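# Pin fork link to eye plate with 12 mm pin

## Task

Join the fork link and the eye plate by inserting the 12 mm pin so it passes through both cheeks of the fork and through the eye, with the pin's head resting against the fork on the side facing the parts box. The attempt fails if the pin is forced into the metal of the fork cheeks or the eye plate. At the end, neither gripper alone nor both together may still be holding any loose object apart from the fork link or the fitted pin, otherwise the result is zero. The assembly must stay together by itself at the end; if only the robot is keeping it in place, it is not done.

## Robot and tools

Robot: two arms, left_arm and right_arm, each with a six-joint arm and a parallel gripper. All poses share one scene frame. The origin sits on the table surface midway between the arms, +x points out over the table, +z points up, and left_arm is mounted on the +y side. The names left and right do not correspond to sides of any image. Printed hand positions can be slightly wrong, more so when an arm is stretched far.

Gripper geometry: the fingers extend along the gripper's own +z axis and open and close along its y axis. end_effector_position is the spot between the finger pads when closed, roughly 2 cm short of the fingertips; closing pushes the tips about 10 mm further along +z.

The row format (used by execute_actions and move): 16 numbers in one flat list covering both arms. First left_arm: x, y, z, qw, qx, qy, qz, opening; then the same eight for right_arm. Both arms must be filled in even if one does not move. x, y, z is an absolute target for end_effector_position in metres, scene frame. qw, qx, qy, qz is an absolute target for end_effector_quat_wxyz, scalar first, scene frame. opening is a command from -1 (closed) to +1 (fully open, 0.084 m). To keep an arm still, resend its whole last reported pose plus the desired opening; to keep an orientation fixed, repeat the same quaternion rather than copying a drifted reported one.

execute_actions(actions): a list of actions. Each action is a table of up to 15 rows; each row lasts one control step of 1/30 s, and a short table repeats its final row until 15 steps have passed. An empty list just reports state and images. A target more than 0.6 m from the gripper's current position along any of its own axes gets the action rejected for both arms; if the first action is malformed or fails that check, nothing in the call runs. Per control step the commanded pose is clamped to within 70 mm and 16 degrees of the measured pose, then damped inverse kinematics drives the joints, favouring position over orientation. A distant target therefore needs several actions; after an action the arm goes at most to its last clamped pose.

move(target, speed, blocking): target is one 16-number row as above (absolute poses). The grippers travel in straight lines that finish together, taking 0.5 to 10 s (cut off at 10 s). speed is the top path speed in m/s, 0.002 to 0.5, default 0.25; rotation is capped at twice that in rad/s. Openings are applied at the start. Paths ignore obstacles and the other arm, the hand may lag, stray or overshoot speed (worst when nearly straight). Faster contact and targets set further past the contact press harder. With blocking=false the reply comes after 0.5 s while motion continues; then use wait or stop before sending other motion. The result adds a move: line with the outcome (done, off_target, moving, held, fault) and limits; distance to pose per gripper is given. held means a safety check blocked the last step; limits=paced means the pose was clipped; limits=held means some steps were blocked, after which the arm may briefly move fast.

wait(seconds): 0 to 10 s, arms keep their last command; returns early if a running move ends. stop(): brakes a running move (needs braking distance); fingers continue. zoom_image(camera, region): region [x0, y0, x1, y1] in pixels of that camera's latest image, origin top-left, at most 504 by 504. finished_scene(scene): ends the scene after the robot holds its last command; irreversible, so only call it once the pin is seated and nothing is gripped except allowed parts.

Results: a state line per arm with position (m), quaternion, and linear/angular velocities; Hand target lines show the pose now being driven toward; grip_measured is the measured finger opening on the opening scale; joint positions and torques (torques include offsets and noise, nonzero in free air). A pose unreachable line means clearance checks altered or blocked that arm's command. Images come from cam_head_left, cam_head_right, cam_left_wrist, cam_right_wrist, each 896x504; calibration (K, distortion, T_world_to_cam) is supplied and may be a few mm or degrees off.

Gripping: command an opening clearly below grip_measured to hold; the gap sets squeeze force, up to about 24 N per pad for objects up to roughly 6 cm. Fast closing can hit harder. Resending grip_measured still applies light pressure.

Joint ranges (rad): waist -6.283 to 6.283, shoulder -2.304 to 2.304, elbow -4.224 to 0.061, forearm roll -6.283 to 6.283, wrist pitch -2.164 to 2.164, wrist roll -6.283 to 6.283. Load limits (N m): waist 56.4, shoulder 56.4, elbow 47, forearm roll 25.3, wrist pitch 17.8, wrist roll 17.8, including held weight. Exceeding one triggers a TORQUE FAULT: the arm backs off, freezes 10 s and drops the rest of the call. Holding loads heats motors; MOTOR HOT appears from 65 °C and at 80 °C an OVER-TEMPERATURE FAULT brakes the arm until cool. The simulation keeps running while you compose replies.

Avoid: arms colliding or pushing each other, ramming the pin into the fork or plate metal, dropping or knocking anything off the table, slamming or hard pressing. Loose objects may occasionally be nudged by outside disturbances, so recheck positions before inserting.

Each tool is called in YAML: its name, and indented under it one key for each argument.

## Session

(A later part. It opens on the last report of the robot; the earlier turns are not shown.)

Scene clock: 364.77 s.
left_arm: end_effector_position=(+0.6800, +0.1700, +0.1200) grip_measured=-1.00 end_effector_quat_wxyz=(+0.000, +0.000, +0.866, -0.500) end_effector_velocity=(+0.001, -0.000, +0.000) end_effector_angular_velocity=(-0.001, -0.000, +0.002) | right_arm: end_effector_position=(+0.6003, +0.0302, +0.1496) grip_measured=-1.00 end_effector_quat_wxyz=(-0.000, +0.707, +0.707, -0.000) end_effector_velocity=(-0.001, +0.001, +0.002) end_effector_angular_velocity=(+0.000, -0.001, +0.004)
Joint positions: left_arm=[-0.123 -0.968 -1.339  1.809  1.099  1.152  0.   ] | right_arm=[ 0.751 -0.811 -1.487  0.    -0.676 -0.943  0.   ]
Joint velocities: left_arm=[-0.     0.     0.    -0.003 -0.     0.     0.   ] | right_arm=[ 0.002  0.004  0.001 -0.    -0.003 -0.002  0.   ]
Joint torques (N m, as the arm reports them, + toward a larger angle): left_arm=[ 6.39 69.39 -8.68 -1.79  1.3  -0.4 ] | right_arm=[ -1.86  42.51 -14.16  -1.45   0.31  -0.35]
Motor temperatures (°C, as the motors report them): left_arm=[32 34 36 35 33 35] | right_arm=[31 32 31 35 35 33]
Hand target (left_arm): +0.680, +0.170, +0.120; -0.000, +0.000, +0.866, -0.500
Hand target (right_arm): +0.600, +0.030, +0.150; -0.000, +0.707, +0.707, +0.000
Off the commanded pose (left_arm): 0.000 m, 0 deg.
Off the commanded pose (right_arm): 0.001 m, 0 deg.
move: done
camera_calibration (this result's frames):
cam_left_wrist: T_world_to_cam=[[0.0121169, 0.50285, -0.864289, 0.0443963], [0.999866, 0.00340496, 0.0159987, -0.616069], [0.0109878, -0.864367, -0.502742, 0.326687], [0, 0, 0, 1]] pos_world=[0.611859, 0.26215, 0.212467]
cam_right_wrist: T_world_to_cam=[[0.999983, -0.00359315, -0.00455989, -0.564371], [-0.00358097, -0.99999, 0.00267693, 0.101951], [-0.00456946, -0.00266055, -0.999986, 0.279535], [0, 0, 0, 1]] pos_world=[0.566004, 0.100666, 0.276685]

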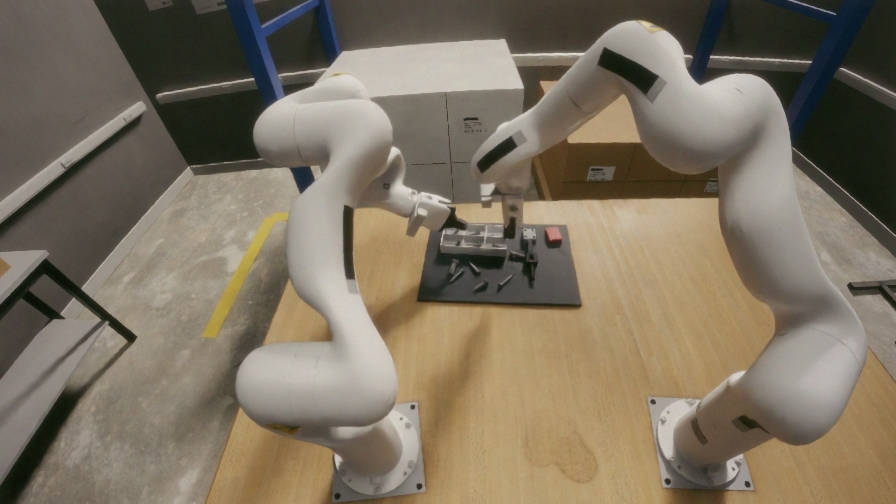

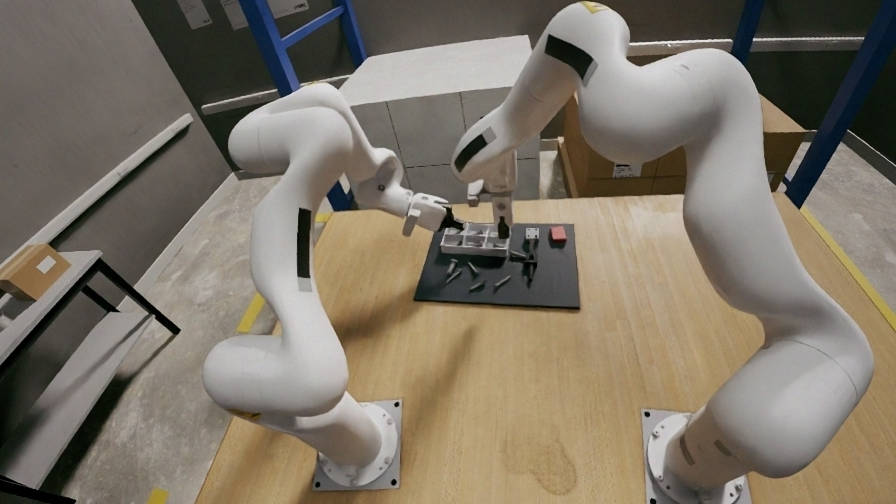

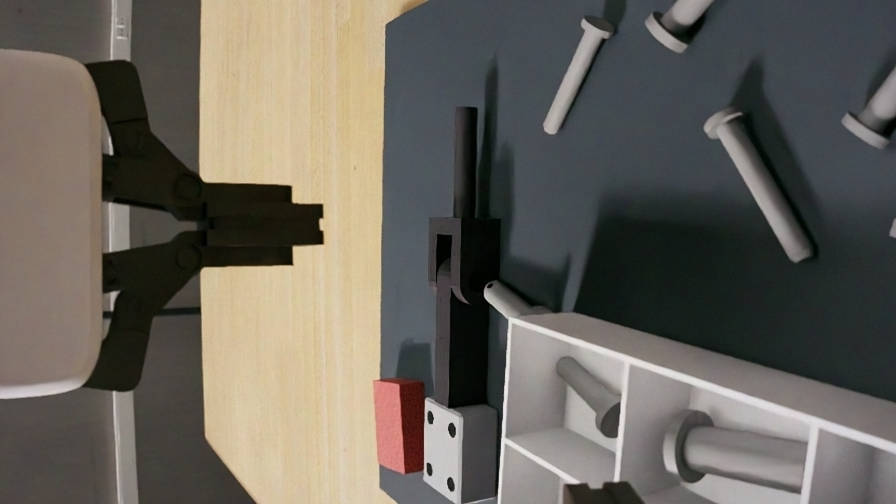

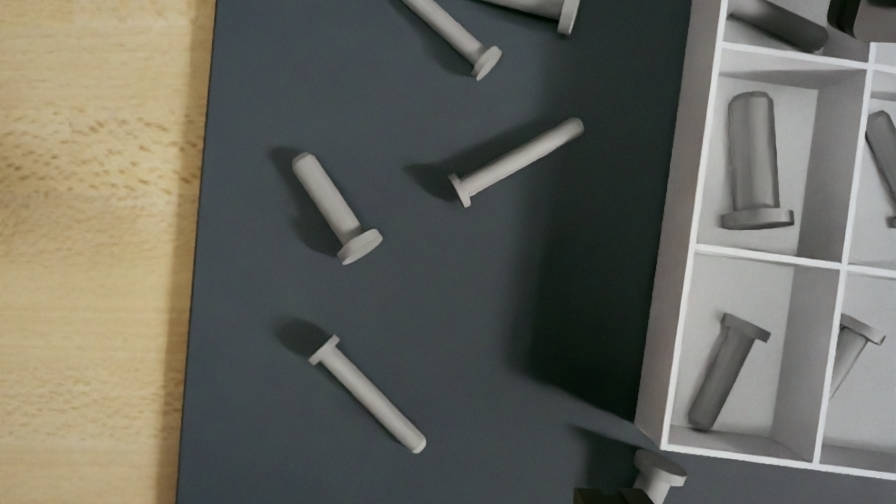

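move:
  target: [0.6,0.28,0.2,0,0,1,0,-1,0.685,0.0,0.12,0,0,1,0,-1]
  speed: 0.15

move:
  target: [0.6,0.28,0.2,0,0,1,0,-1,0.685,0.0,0.05,0,0,1,0,-1]
  speed: 0.05

move:
  target: [0.6,0.28,0.2,0,0,1,0,-1,0.685,0.04,0.05,0,0,1,0,-1]
  speed: 0.015

Scene clock: 375.80 s.
left_arm: end_effector_position=(+0.5990, +0.2796, +0.1995) grip_measured=-1.00 end_effector_quat_wxyz=(+0.001, -0.000, +1.000, -0.001) end_effector_velocity=(-0.001, +0.001, +0.000) end_effector_angular_velocity=(+0.010, +0.000, +0.003) | right_arm: end_effector_position=(+0.6848, +0.0001, +0.1198) grip_measured=-1.00 end_effector_quat_wxyz=(+0.000, +0.000, +1.000, +0.000) end_effector_velocity=(+0.000, +0.000, -0.001) end_effector_angular_velocity=(+0.001, +0.002, +0.011)
Joint positions: left_arm=[-0.307 -0.468 -1.065  3.139  0.594 -0.146  0.   ] | right_arm=[ 0.648 -0.982 -1.715  0.    -0.733 -2.616  0.   ]
Joint velocities: left_arm=[-0.003  0.001  0.001  0.017  0.002 -0.02   0.   ] | right_arm=[-0.    -0.002 -0.002  0.002 -0.001 -0.013  0.   ]
Joint torques (N m, as the arm reports them, + toward a larger angle): left_arm=[  6.32  54.12 -10.54  -1.72   0.47  -0.16] | right_arm=[ -1.56  46.17 -14.96  -0.81   0.64  -0.11]
Motor temperatures (°C, as the motors report them): left_arm=[32 34 36 35 33 35] | right_arm=[31 32 31 35 35 33]
Hand target (left_arm): +0.599, +0.280, +0.200; +0.001, -0.000, +1.000, -0.000
Hand target (right_arm): +0.685, +0.000, +0.120; -0.000, -0.000, +1.000, +0.000
Off the commanded pose (left_arm): 0.001 m, 0 deg.
Off the commanded pose (right_arm): 0.000 m, 0 deg.
move: done
camera_calibration (this result's frames):
cam_left_wrist: T_world_to_cam=[[0.0112777, 0.999935, 0.00144085, -0.252188], [0.999851, -0.0112955, 0.0130365, -0.532026], [0.0130519, 0.00129361, -0.999914, 0.31819], [0, 0, 0, 1]] pos_world=[0.530638, 0.245751, 0.325462]
cam_right_wrist: T_world_to_cam=[[0.00457727, 0.999982, -0.00400477, 0.0323739], [0.999986, -0.0045667, 0.00264309, -0.615139], [0.00262475, -0.00401681, -0.999988, 0.24513], [0, 0, 0, 1]] pos_world=[0.614339, -0.0341979, 0.246882]

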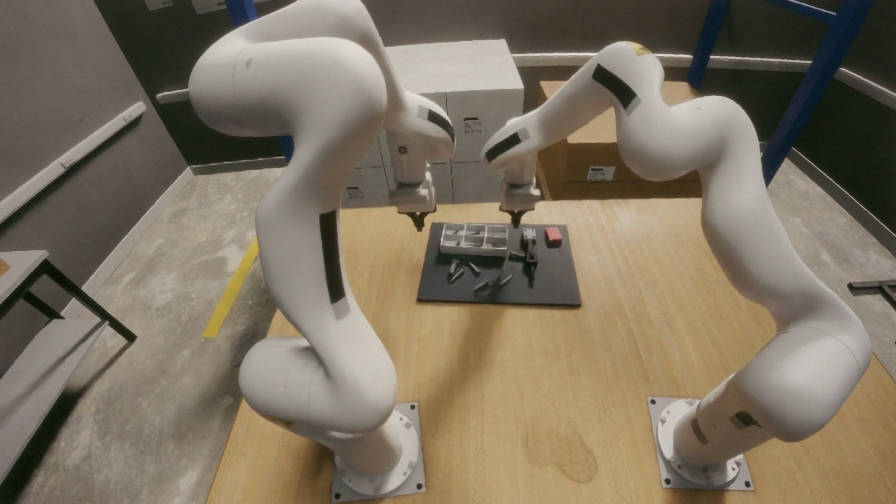

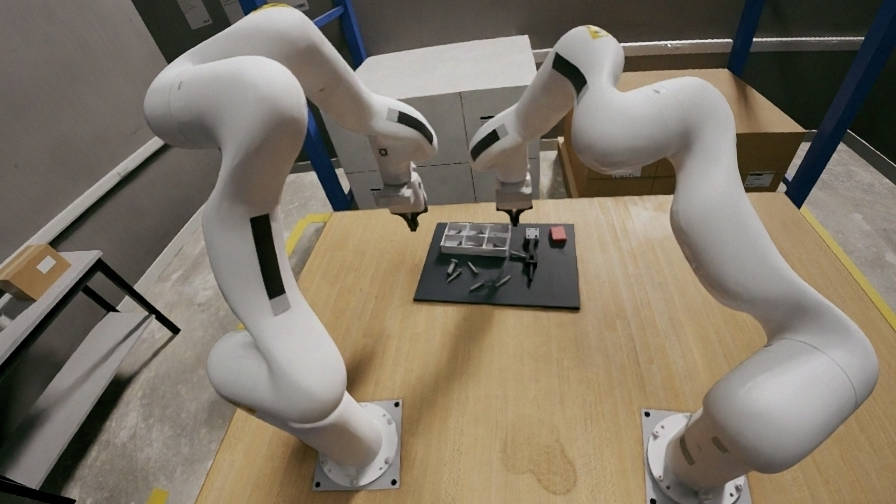

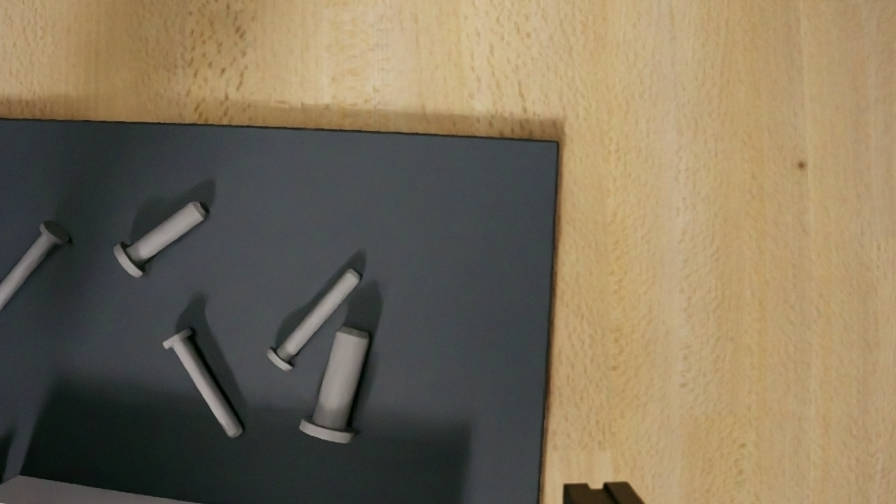

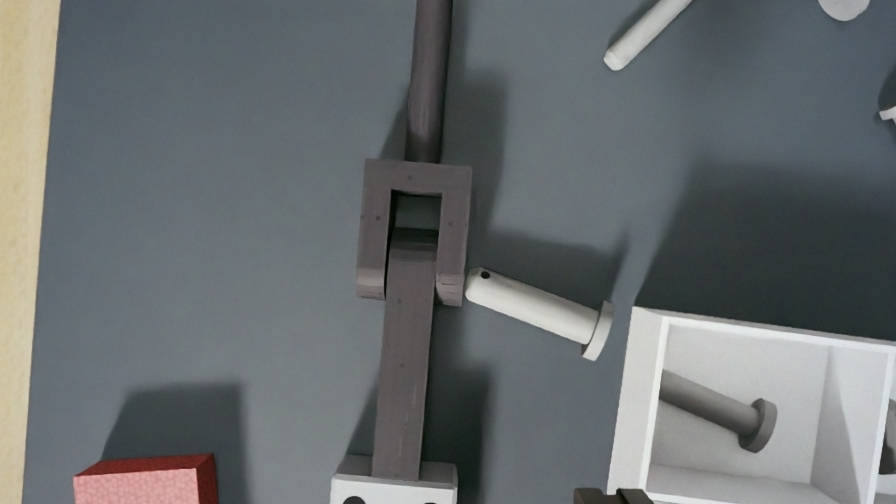

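Scene clock: 377.57 s.
left_arm: end_effector_position=(+0.6000, +0.2800, +0.2000) grip_measured=-1.00 end_effector_quat_wxyz=(+0.000, +0.000, +1.000, -0.000) end_effector_velocity=(-0.000, -0.000, +0.000) end_effector_angular_velocity=(-0.001, +0.000, +0.001) | right_arm: end_effector_position=(+0.6848, -0.0001, +0.0503) grip_measured=-1.00 end_effector_quat_wxyz=(+0.000, +0.000, +1.000, +0.000) end_effector_velocity=(+0.001, +0.000, -0.001) end_effector_angular_velocity=(+0.001, -0.000, -0.002)
Joint positions: left_arm=[-0.307 -0.47  -1.07   3.142  0.599 -0.147  0.   ] | right_arm=[ 0.648 -1.086 -1.729 -0.    -0.643 -2.617  0.   ]
Joint velocities: left_arm=[ 0.     0.    -0.    -0.001  0.001 -0.     0.   ] | right_arm=[-0.    -0.003 -0.003  0.002  0.002  0.     0.   ]
Joint torques (N m, as the arm reports them, + toward a larger angle): left_arm=[  6.48  54.16 -10.53  -1.44   0.37  -0.26] | right_arm=[ -2.    48.16 -13.69  -1.15   0.44  -0.05]
Motor temperatures (°C, as the motors report them): left_arm=[32 34 36 35 33 35] | right_arm=[31 32 31 35 35 33]
Hand target (left_arm): +0.600, +0.280, +0.200; +0.000, +0.000, +1.000, -0.000
Hand target (right_arm): +0.685, -0.000, +0.050; +0.000, +0.000, +1.000, -0.000
Off the commanded pose (left_arm): 0.000 m, 0 deg.
Off the commanded pose (right_arm): 0.000 m, 0 deg.
move: done
camera_calibration (this result's frames):
cam_left_wrist: T_world_to_cam=[[0.0121185, 0.999921, 0.00335679, -0.253514], [0.999866, -0.0121546, 0.0109563, -0.532364], [0.0109963, 0.00322357, -0.999934, 0.319374], [0, 0, 0, 1]] pos_world=[0.531853, 0.245993, 0.326037]
cam_right_wrist: T_world_to_cam=[[0.00379334, 0.999984, -0.00419093, 0.032846], [0.999989, -0.00378158, 0.00281048, -0.614945], [0.00279458, -0.00420154, -0.999987, 0.175498], [0, 0, 0, 1]] pos_world=[0.614323, -0.0344336, 0.177362]

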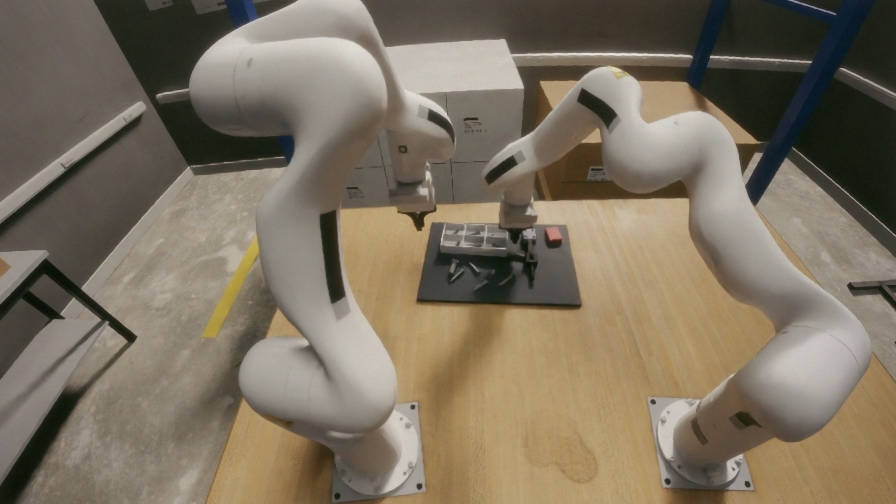

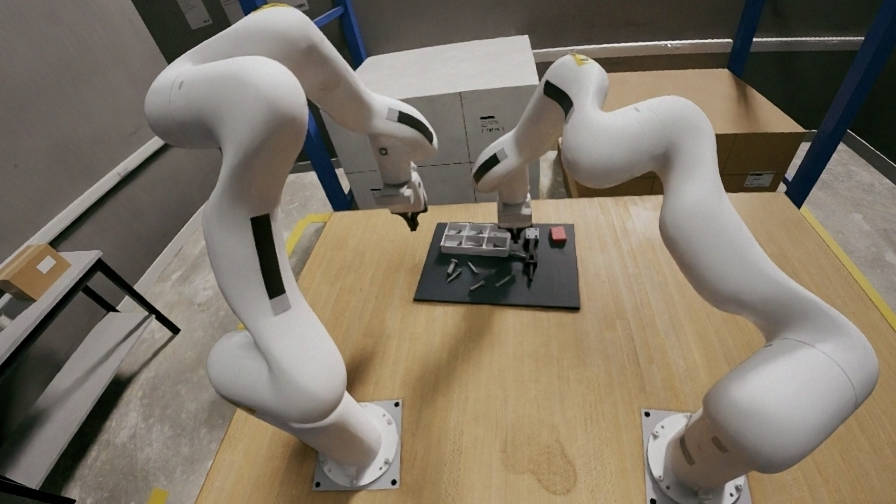

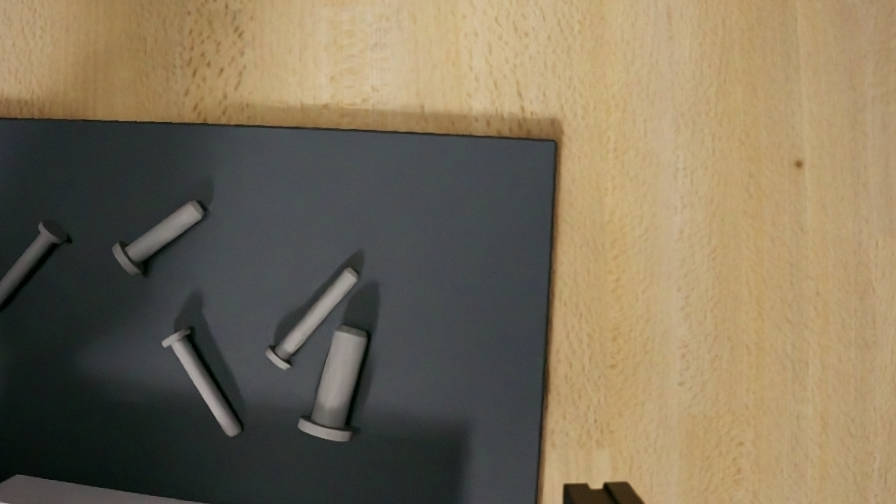

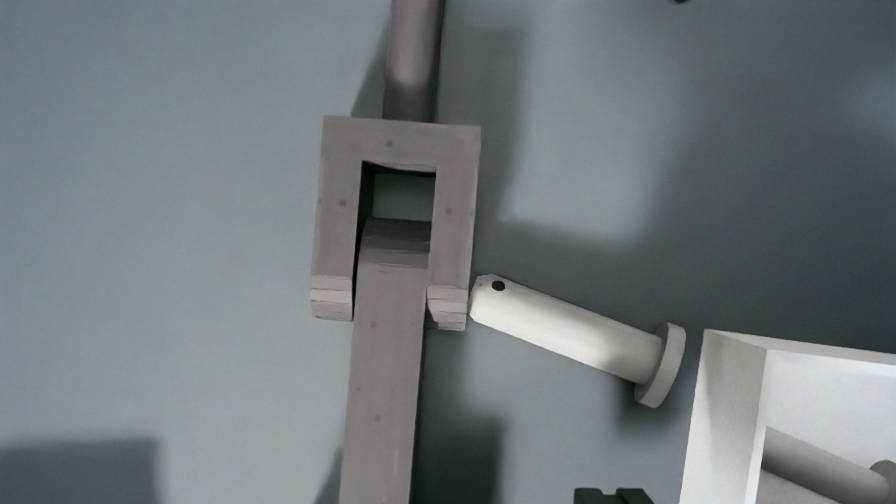

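Scene clock: 380.50 s.
left_arm: end_effector_position=(+0.6000, +0.2800, +0.2000) grip_measured=-1.00 end_effector_quat_wxyz=(-0.000, +0.000, +1.000, +0.000) end_effector_velocity=(+0.000, -0.001, -0.000) end_effector_angular_velocity=(-0.000, -0.001, -0.001) | right_arm: end_effector_position=(+0.6850, +0.0398, +0.0499) grip_measured=-1.00 end_effector_quat_wxyz=(+0.000, -0.000, +1.000, -0.000) end_effector_velocity=(+0.000, +0.002, -0.000) end_effector_angular_velocity=(-0.001, -0.000, +0.000)
Joint positions: left_arm=[-0.307 -0.47  -1.07   3.142  0.599 -0.147  0.   ] | right_arm=[ 0.694 -1.14  -1.832 -0.    -0.692 -2.57   0.   ]
Joint velocities: left_arm=[-0.001 -0.     0.    -0.    -0.001  0.     0.   ] | right_arm=[ 0.002 -0.003 -0.006 -0.002 -0.003  0.003  0.   ]
Joint torques (N m, as the arm reports them, + toward a larger angle): left_arm=[  6.77  53.86 -10.45  -1.56   0.42  -0.27] | right_arm=[ -2.89  50.92 -14.33  -1.05   0.62  -0.36]
Motor temperatures (°C, as the motors report them): left_arm=[32 34 36 35 33 35] | right_arm=[31 32 31 35 35 33]
Hand target (left_arm): +0.600, +0.280, +0.200; +0.000, +0.000, +1.000, +0.000
Hand target (right_arm): +0.685, +0.040, +0.050; -0.000, -0.000, +1.000, -0.000
Off the commanded pose (left_arm): 0.000 m, 0 deg.
Off the commanded pose (right_arm): 0.000 m, 0 deg.
move: done
camera_calibration (this result's frames):
cam_left_wrist: T_world_to_cam=[[0.0121169, 0.999921, 0.00336257, -0.253515], [0.999866, -0.0121531, 0.0109477, -0.532367], [0.0109877, 0.00322947, -0.999934, 0.319377], [0, 0, 0, 1]] pos_world=[0.531858, 0.245994, 0.326037]
cam_right_wrist: T_world_to_cam=[[0.00364768, 0.999984, -0.00425972, -0.0069826], [0.99999, -0.0036367, 0.00258228, -0.615006], [0.00256675, -0.0042691, -0.999988, 0.175422], [0, 0, 0, 1]] pos_world=[0.614575, 0.00549479, 0.176978]

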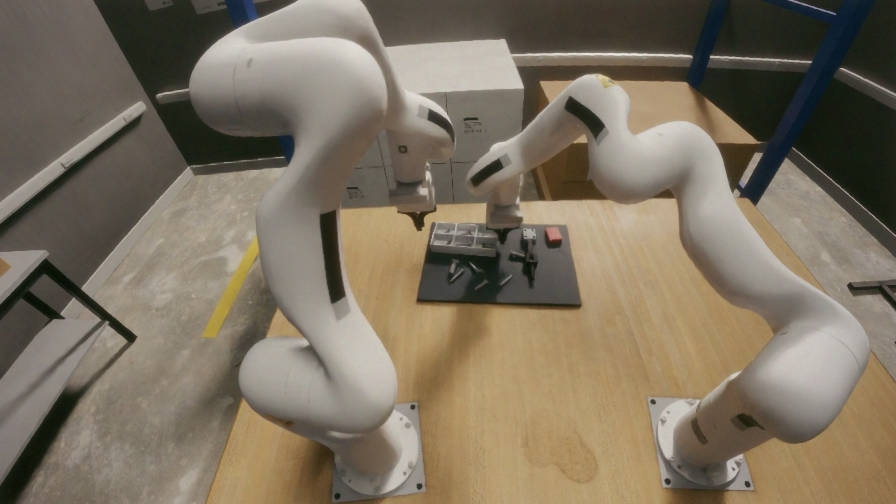

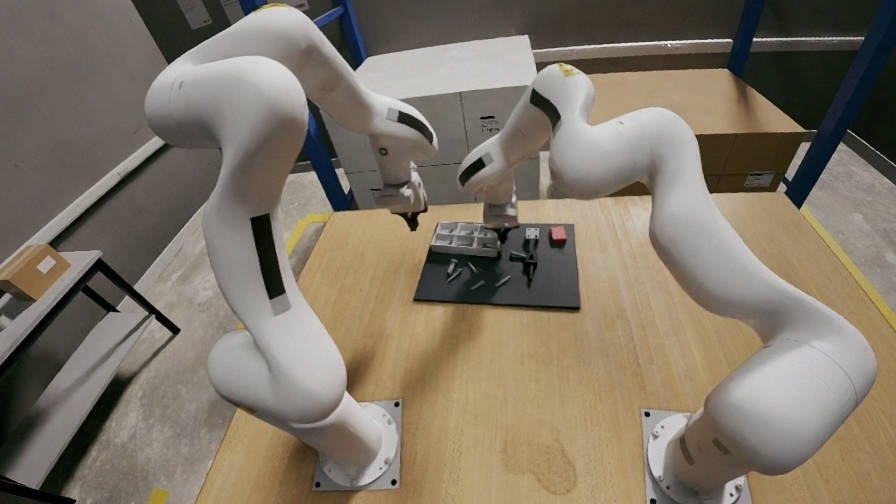

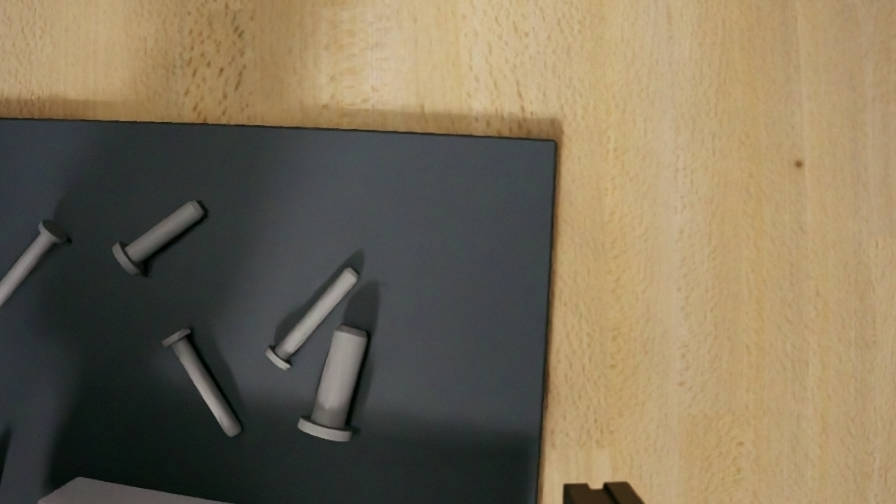

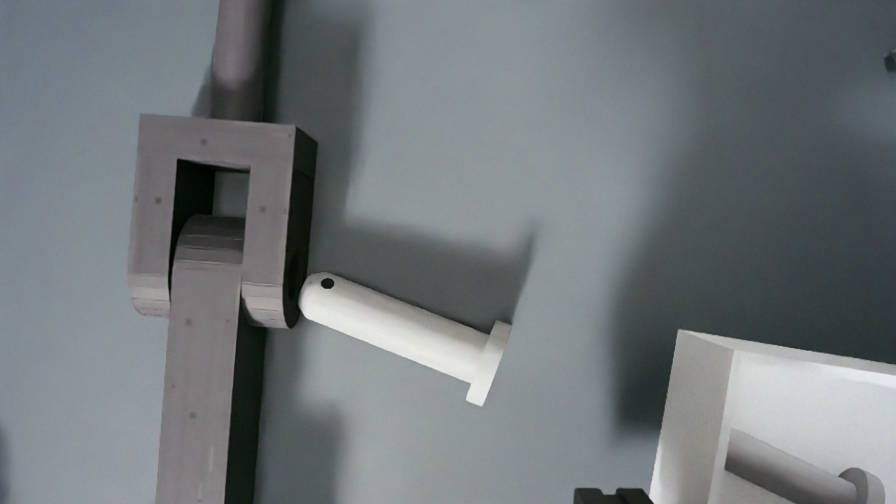

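move:
  target: [0.6,0.28,0.2,0,0,1,0,-1,0.685,0.03,0.10,0,0,1,0,-1]
  speed: 0.08

move:
  target: [0.6,0.28,0.2,0,0,1,0,-1,0.638,0.002,0.08,0,0.824,0.566,0,-0.3]
  speed: 0.3

move:
  target: [0.6,0.28,0.2,0,0,1,0,-1,0.638,0.002,0.034,0,0.824,0.566,0,-0.3]
  speed: 0.04

Scene clock: 385.73 s.
left_arm: end_effector_position=(+0.6000, +0.2800, +0.2000) grip_measured=-1.00 end_effector_quat_wxyz=(+0.000, -0.000, +1.000, -0.000) end_effector_velocity=(+0.000, +0.000, +0.000) end_effector_angular_velocity=(+0.000, -0.000, +0.000) | right_arm: end_effector_position=(+0.6851, +0.0301, +0.0996) grip_measured=-1.00 end_effector_quat_wxyz=(-0.000, -0.000, +1.000, -0.000) end_effector_velocity=(+0.000, -0.000, +0.003) end_effector_angular_velocity=(+0.000, -0.001, +0.000)
Joint positions: left_arm=[-0.307 -0.47  -1.07   3.142  0.599 -0.147  0.   ] | right_arm=[ 0.683 -1.051 -1.791  0.    -0.74  -2.582  0.   ]
Joint velocities: left_arm=[ 0.001  0.001 -0.     0.     0.001  0.     0.   ] | right_arm=[-0.     0.004  0.001 -0.001 -0.002 -0.     0.   ]
Joint torques (N m, as the arm reports them, + toward a larger angle): left_arm=[  6.84  53.33 -10.79  -1.4    0.41  -0.28] | right_arm=[ -2.56  47.91 -16.    -1.81   0.45  -0.46]
Motor temperatures (°C, as the motors report them): left_arm=[32 34 36 35 33 35] | right_arm=[31 32 31 35 35 33]
Hand target (left_arm): +0.600, +0.280, +0.200; -0.000, +0.000, +1.000, -0.000
Hand target (right_arm): +0.685, +0.030, +0.100; -0.000, -0.000, +1.000, +0.000
Off the commanded pose (left_arm): 0.000 m, 0 deg.
Off the commanded pose (right_arm): 0.000 m, 0 deg.
move: done
camera_calibration (this result's frames):
cam_left_wrist: T_world_to_cam=[[0.0121168, 0.999921, 0.00336253, -0.253515], [0.999866, -0.012153, 0.0109477, -0.532367], [0.0109877, 0.00322943, -0.999934, 0.319377], [0, 0, 0, 1]] pos_world=[0.531859, 0.245994, 0.326037]
cam_right_wrist: T_world_to_cam=[[0.0036268, 0.999984, -0.00429185, 0.00291987], [0.999991, -0.00361697, 0.00229549, -0.615163], [0.00227993, -0.00430013, -0.999988, 0.225306], [0, 0, 0, 1]] pos_world=[0.614633, -0.004176, 0.226728]

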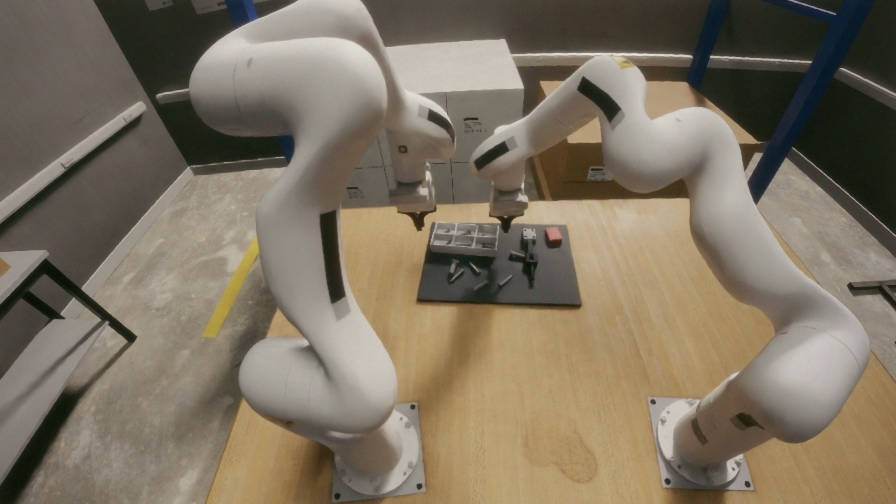

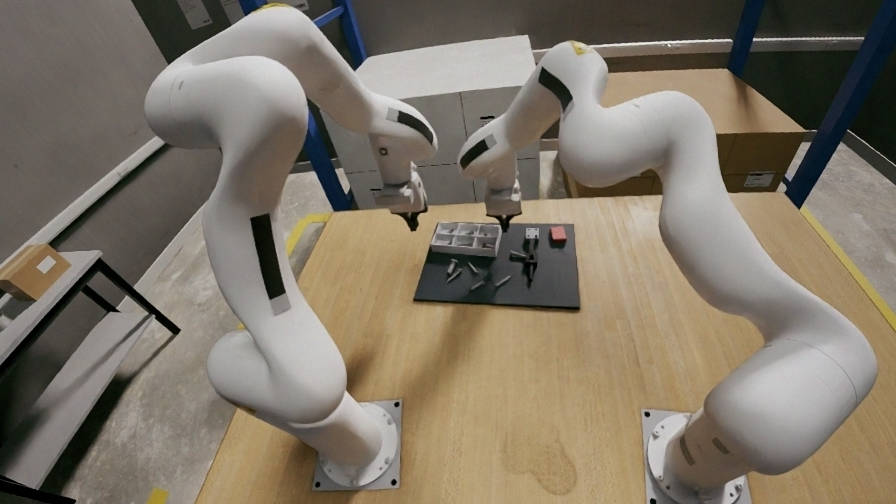

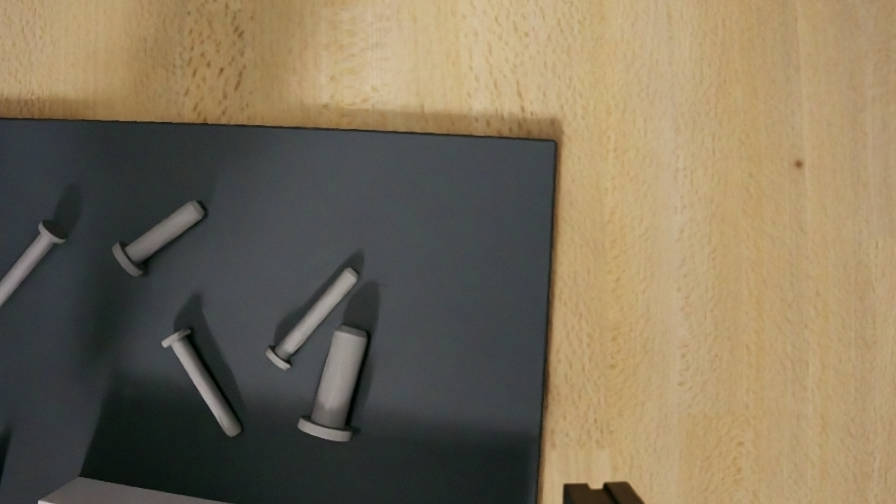

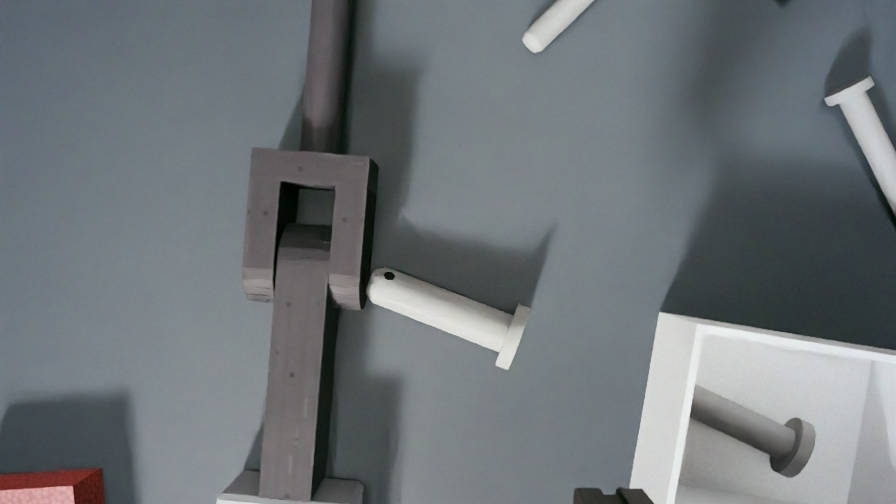

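Scene clock: 389.50 s.
left_arm: end_effector_position=(+0.6000, +0.2800, +0.2000) grip_measured=-1.00 end_effector_quat_wxyz=(-0.000, -0.000, +1.000, +0.000) end_effector_velocity=(+0.001, -0.000, +0.001) end_effector_angular_velocity=(-0.001, -0.003, +0.000) | right_arm: end_effector_position=(+0.6379, +0.0019, +0.0802) grip_measured=-0.32 end_effector_quat_wxyz=(-0.000, +0.824, +0.566, +0.000) end_effector_velocity=(+0.001, -0.000, +0.001) end_effector_angular_velocity=(-0.002, -0.004, -0.008)
Joint positions: left_arm=[-0.307 -0.47  -1.07   3.142  0.599 -0.147  0.   ] | right_arm=[ 0.685 -0.949 -1.55   0.    -0.601 -0.643  0.03 ]
Joint velocities: left_arm=[-0.     0.002  0.    -0.    -0.001 -0.     0.   ] | right_arm=[ 0.     0.001 -0.001 -0.007  0.001  0.014  0.   ]
Joint torques (N m, as the arm reports them, + toward a larger angle): left_arm=[  6.23  53.7  -10.65  -1.4    0.38  -0.18] | right_arm=[ -1.68  44.06 -13.55  -0.65   0.26  -0.48]
Motor temperatures (°C, as the motors report them): left_arm=[32 34 36 35 33 35] | right_arm=[31 32 31 35 35 33]
Hand target (left_arm): +0.600, +0.280, +0.200; -0.000, +0.000, +1.000, -0.000
Hand target (right_arm): +0.638, +0.002, +0.080; +0.000, +0.824, +0.566, -0.000
Off the commanded pose (left_arm): 0.000 m, 0 deg.
Off the commanded pose (right_arm): 0.000 m, 0 deg.
move: done
camera_calibration (this result's frames):
cam_left_wrist: T_world_to_cam=[[0.0121168, 0.999921, 0.00336257, -0.253515], [0.999866, -0.0121529, 0.0109477, -0.532367], [0.0109877, 0.00322947, -0.999934, 0.319377], [0, 0, 0, 1]] pos_world=[0.531859, 0.245993, 0.326037]
cam_right_wrist: T_world_to_cam=[[0.932289, -0.361689, -0.00435077, -0.558577], [-0.361681, -0.932299, 0.00243783, 0.30233], [-0.00493795, -0.000699167, -0.999988, 0.210488], [0, 0, 0, 1]] pos_world=[0.631141, 0.0799781, 0.207318]

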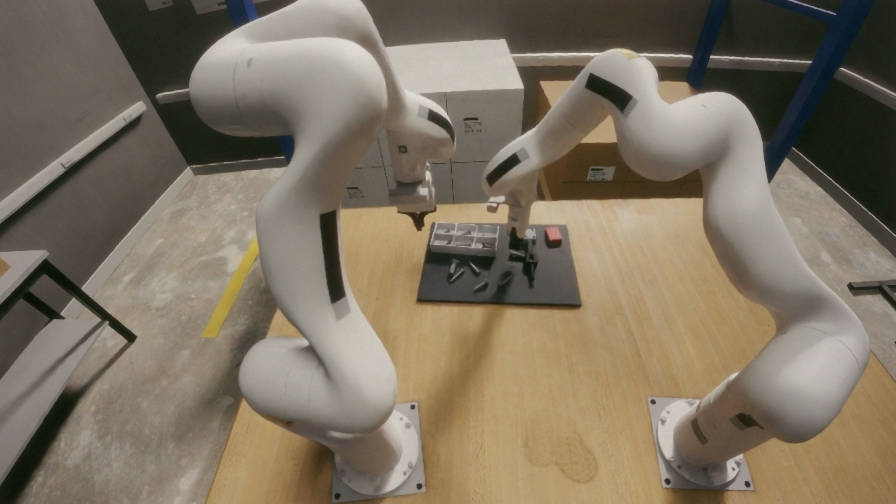

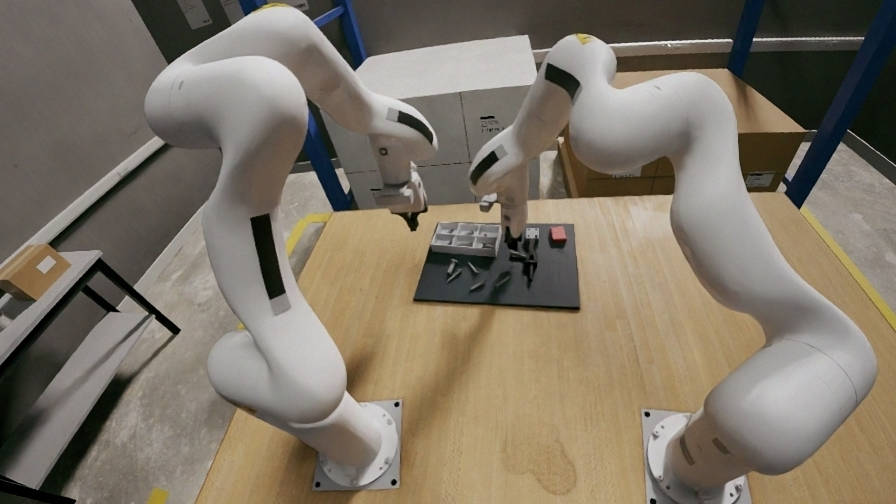

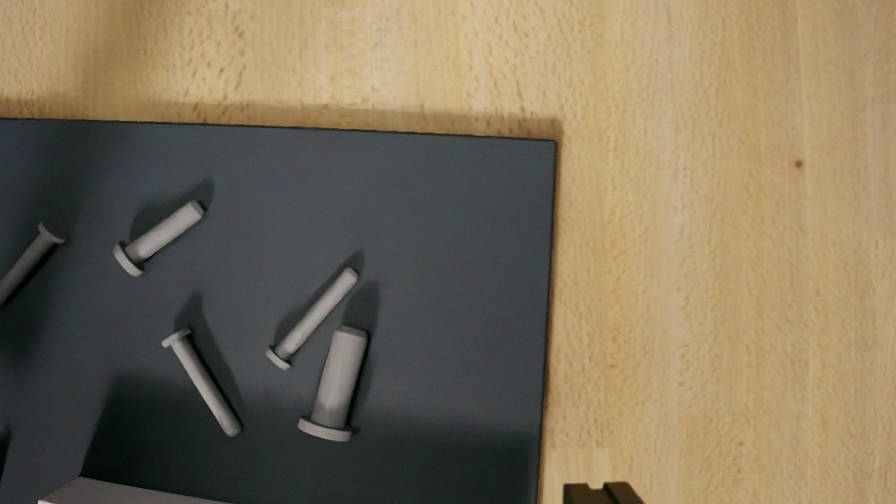

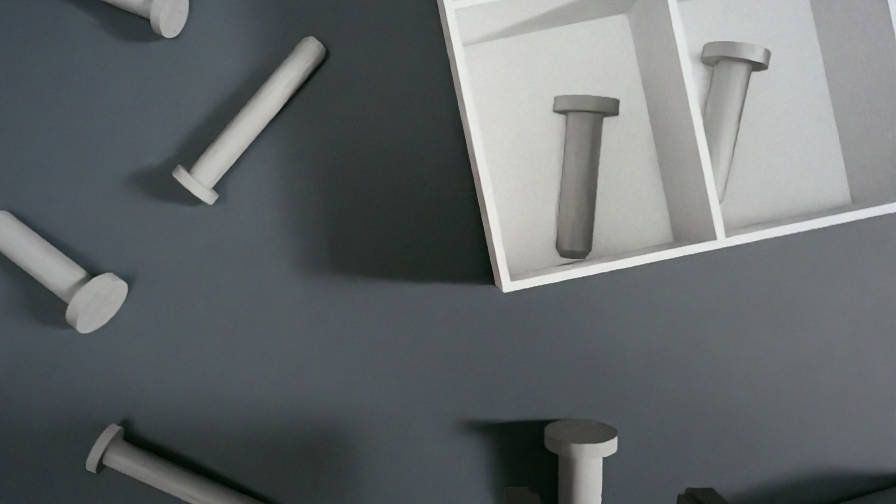

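Scene clock: 391.03 s.
left_arm: end_effector_position=(+0.6000, +0.2800, +0.2000) grip_measured=-1.00 end_effector_quat_wxyz=(-0.000, +0.000, +1.000, +0.000) end_effector_velocity=(+0.000, +0.000, +0.000) end_effector_angular_velocity=(-0.000, -0.001, +0.001) | right_arm: end_effector_position=(+0.6379, +0.0019, +0.0342) grip_measured=-0.32 end_effector_quat_wxyz=(+0.000, +0.824, +0.566, +0.000) end_effector_velocity=(+0.001, -0.001, -0.001) end_effector_angular_velocity=(+0.000, +0.000, -0.002)
Joint positions: left_arm=[-0.307 -0.47  -1.07   3.142  0.599 -0.147  0.   ] | right_arm=[ 0.685 -1.025 -1.567 -0.    -0.541 -0.642  0.03 ]
Joint velocities: left_arm=[ 0.     0.     0.    -0.    -0.001  0.     0.   ] | right_arm=[-0.001 -0.003 -0.001  0.001  0.002  0.     0.   ]
Joint torques (N m, as the arm reports them, + toward a larger angle): left_arm=[  7.1   53.01 -10.67  -1.84   0.44  -0.28] | right_arm=[ -1.75  46.04 -13.18  -0.57   0.22  -0.3 ]
Motor temperatures (°C, as the motors report them): left_arm=[32 34 36 35 33 35] | right_arm=[31 32 31 35 35 33]
Hand target (left_arm): +0.600, +0.280, +0.200; -0.000, +0.000, +1.000, -0.000
Hand target (right_arm): +0.638, +0.002, +0.034; +0.000, +0.824, +0.566, -0.000
Off the commanded pose (left_arm): 0.000 m, 0 deg.
Off the commanded pose (right_arm): 0.000 m, 0 deg.
move: done
camera_calibration (this result's frames):
cam_left_wrist: T_world_to_cam=[[0.0121168, 0.999921, 0.00336257, -0.253515], [0.999866, -0.012153, 0.0109476, -0.532367], [0.0109876, 0.00322947, -0.999934, 0.319377], [0, 0, 0, 1]] pos_world=[0.531859, 0.245993, 0.326037]
cam_right_wrist: T_world_to_cam=[[0.932032, -0.362354, -0.00405204, -0.558608], [-0.362346, -0.93204, 0.00249654, 0.302855], [-0.00468129, -0.000858608, -0.999989, 0.164327], [0, 0, 0, 1]] pos_world=[0.631148, 0.0800004, 0.161306]

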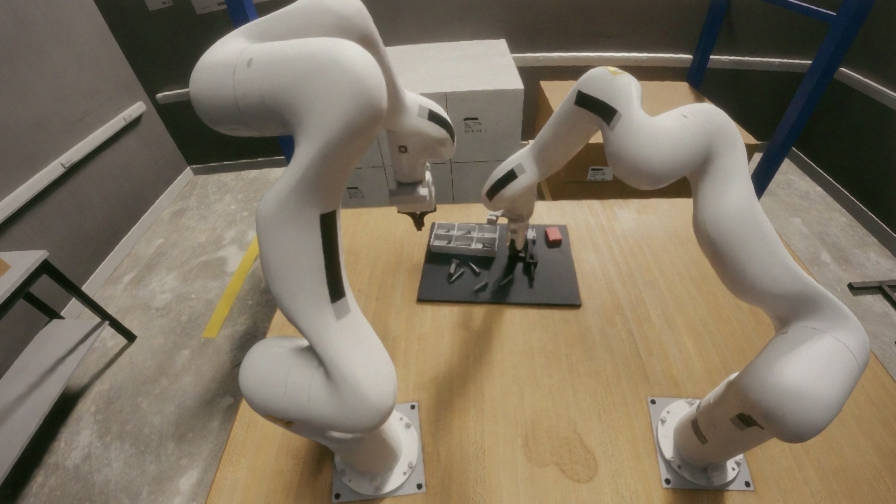

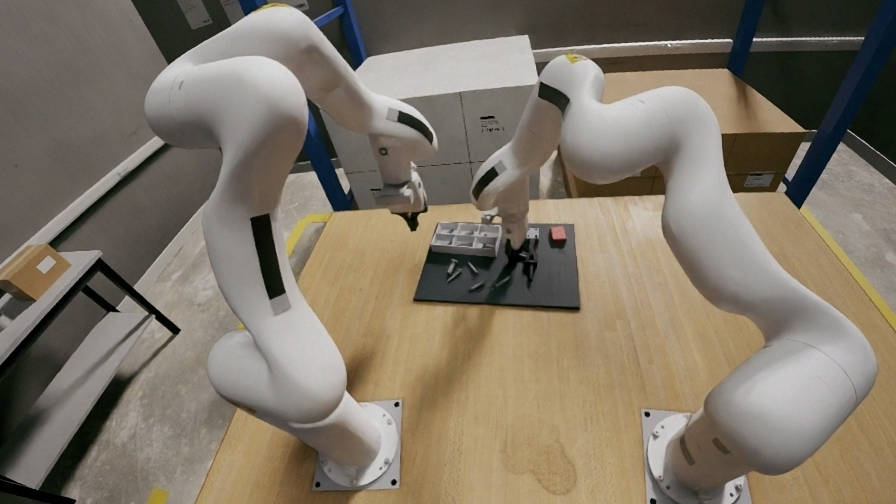

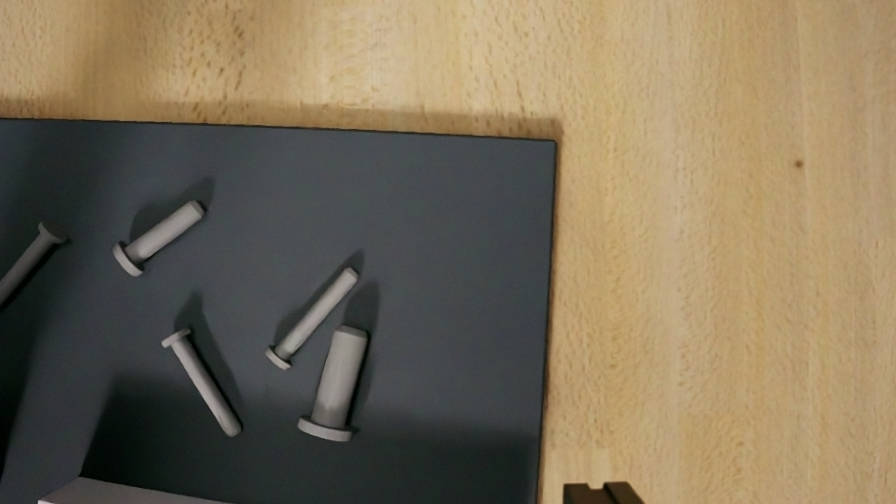

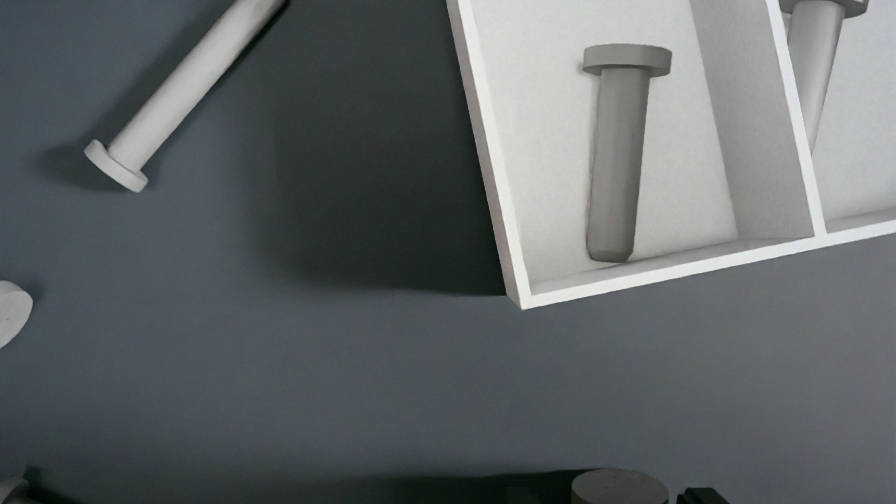

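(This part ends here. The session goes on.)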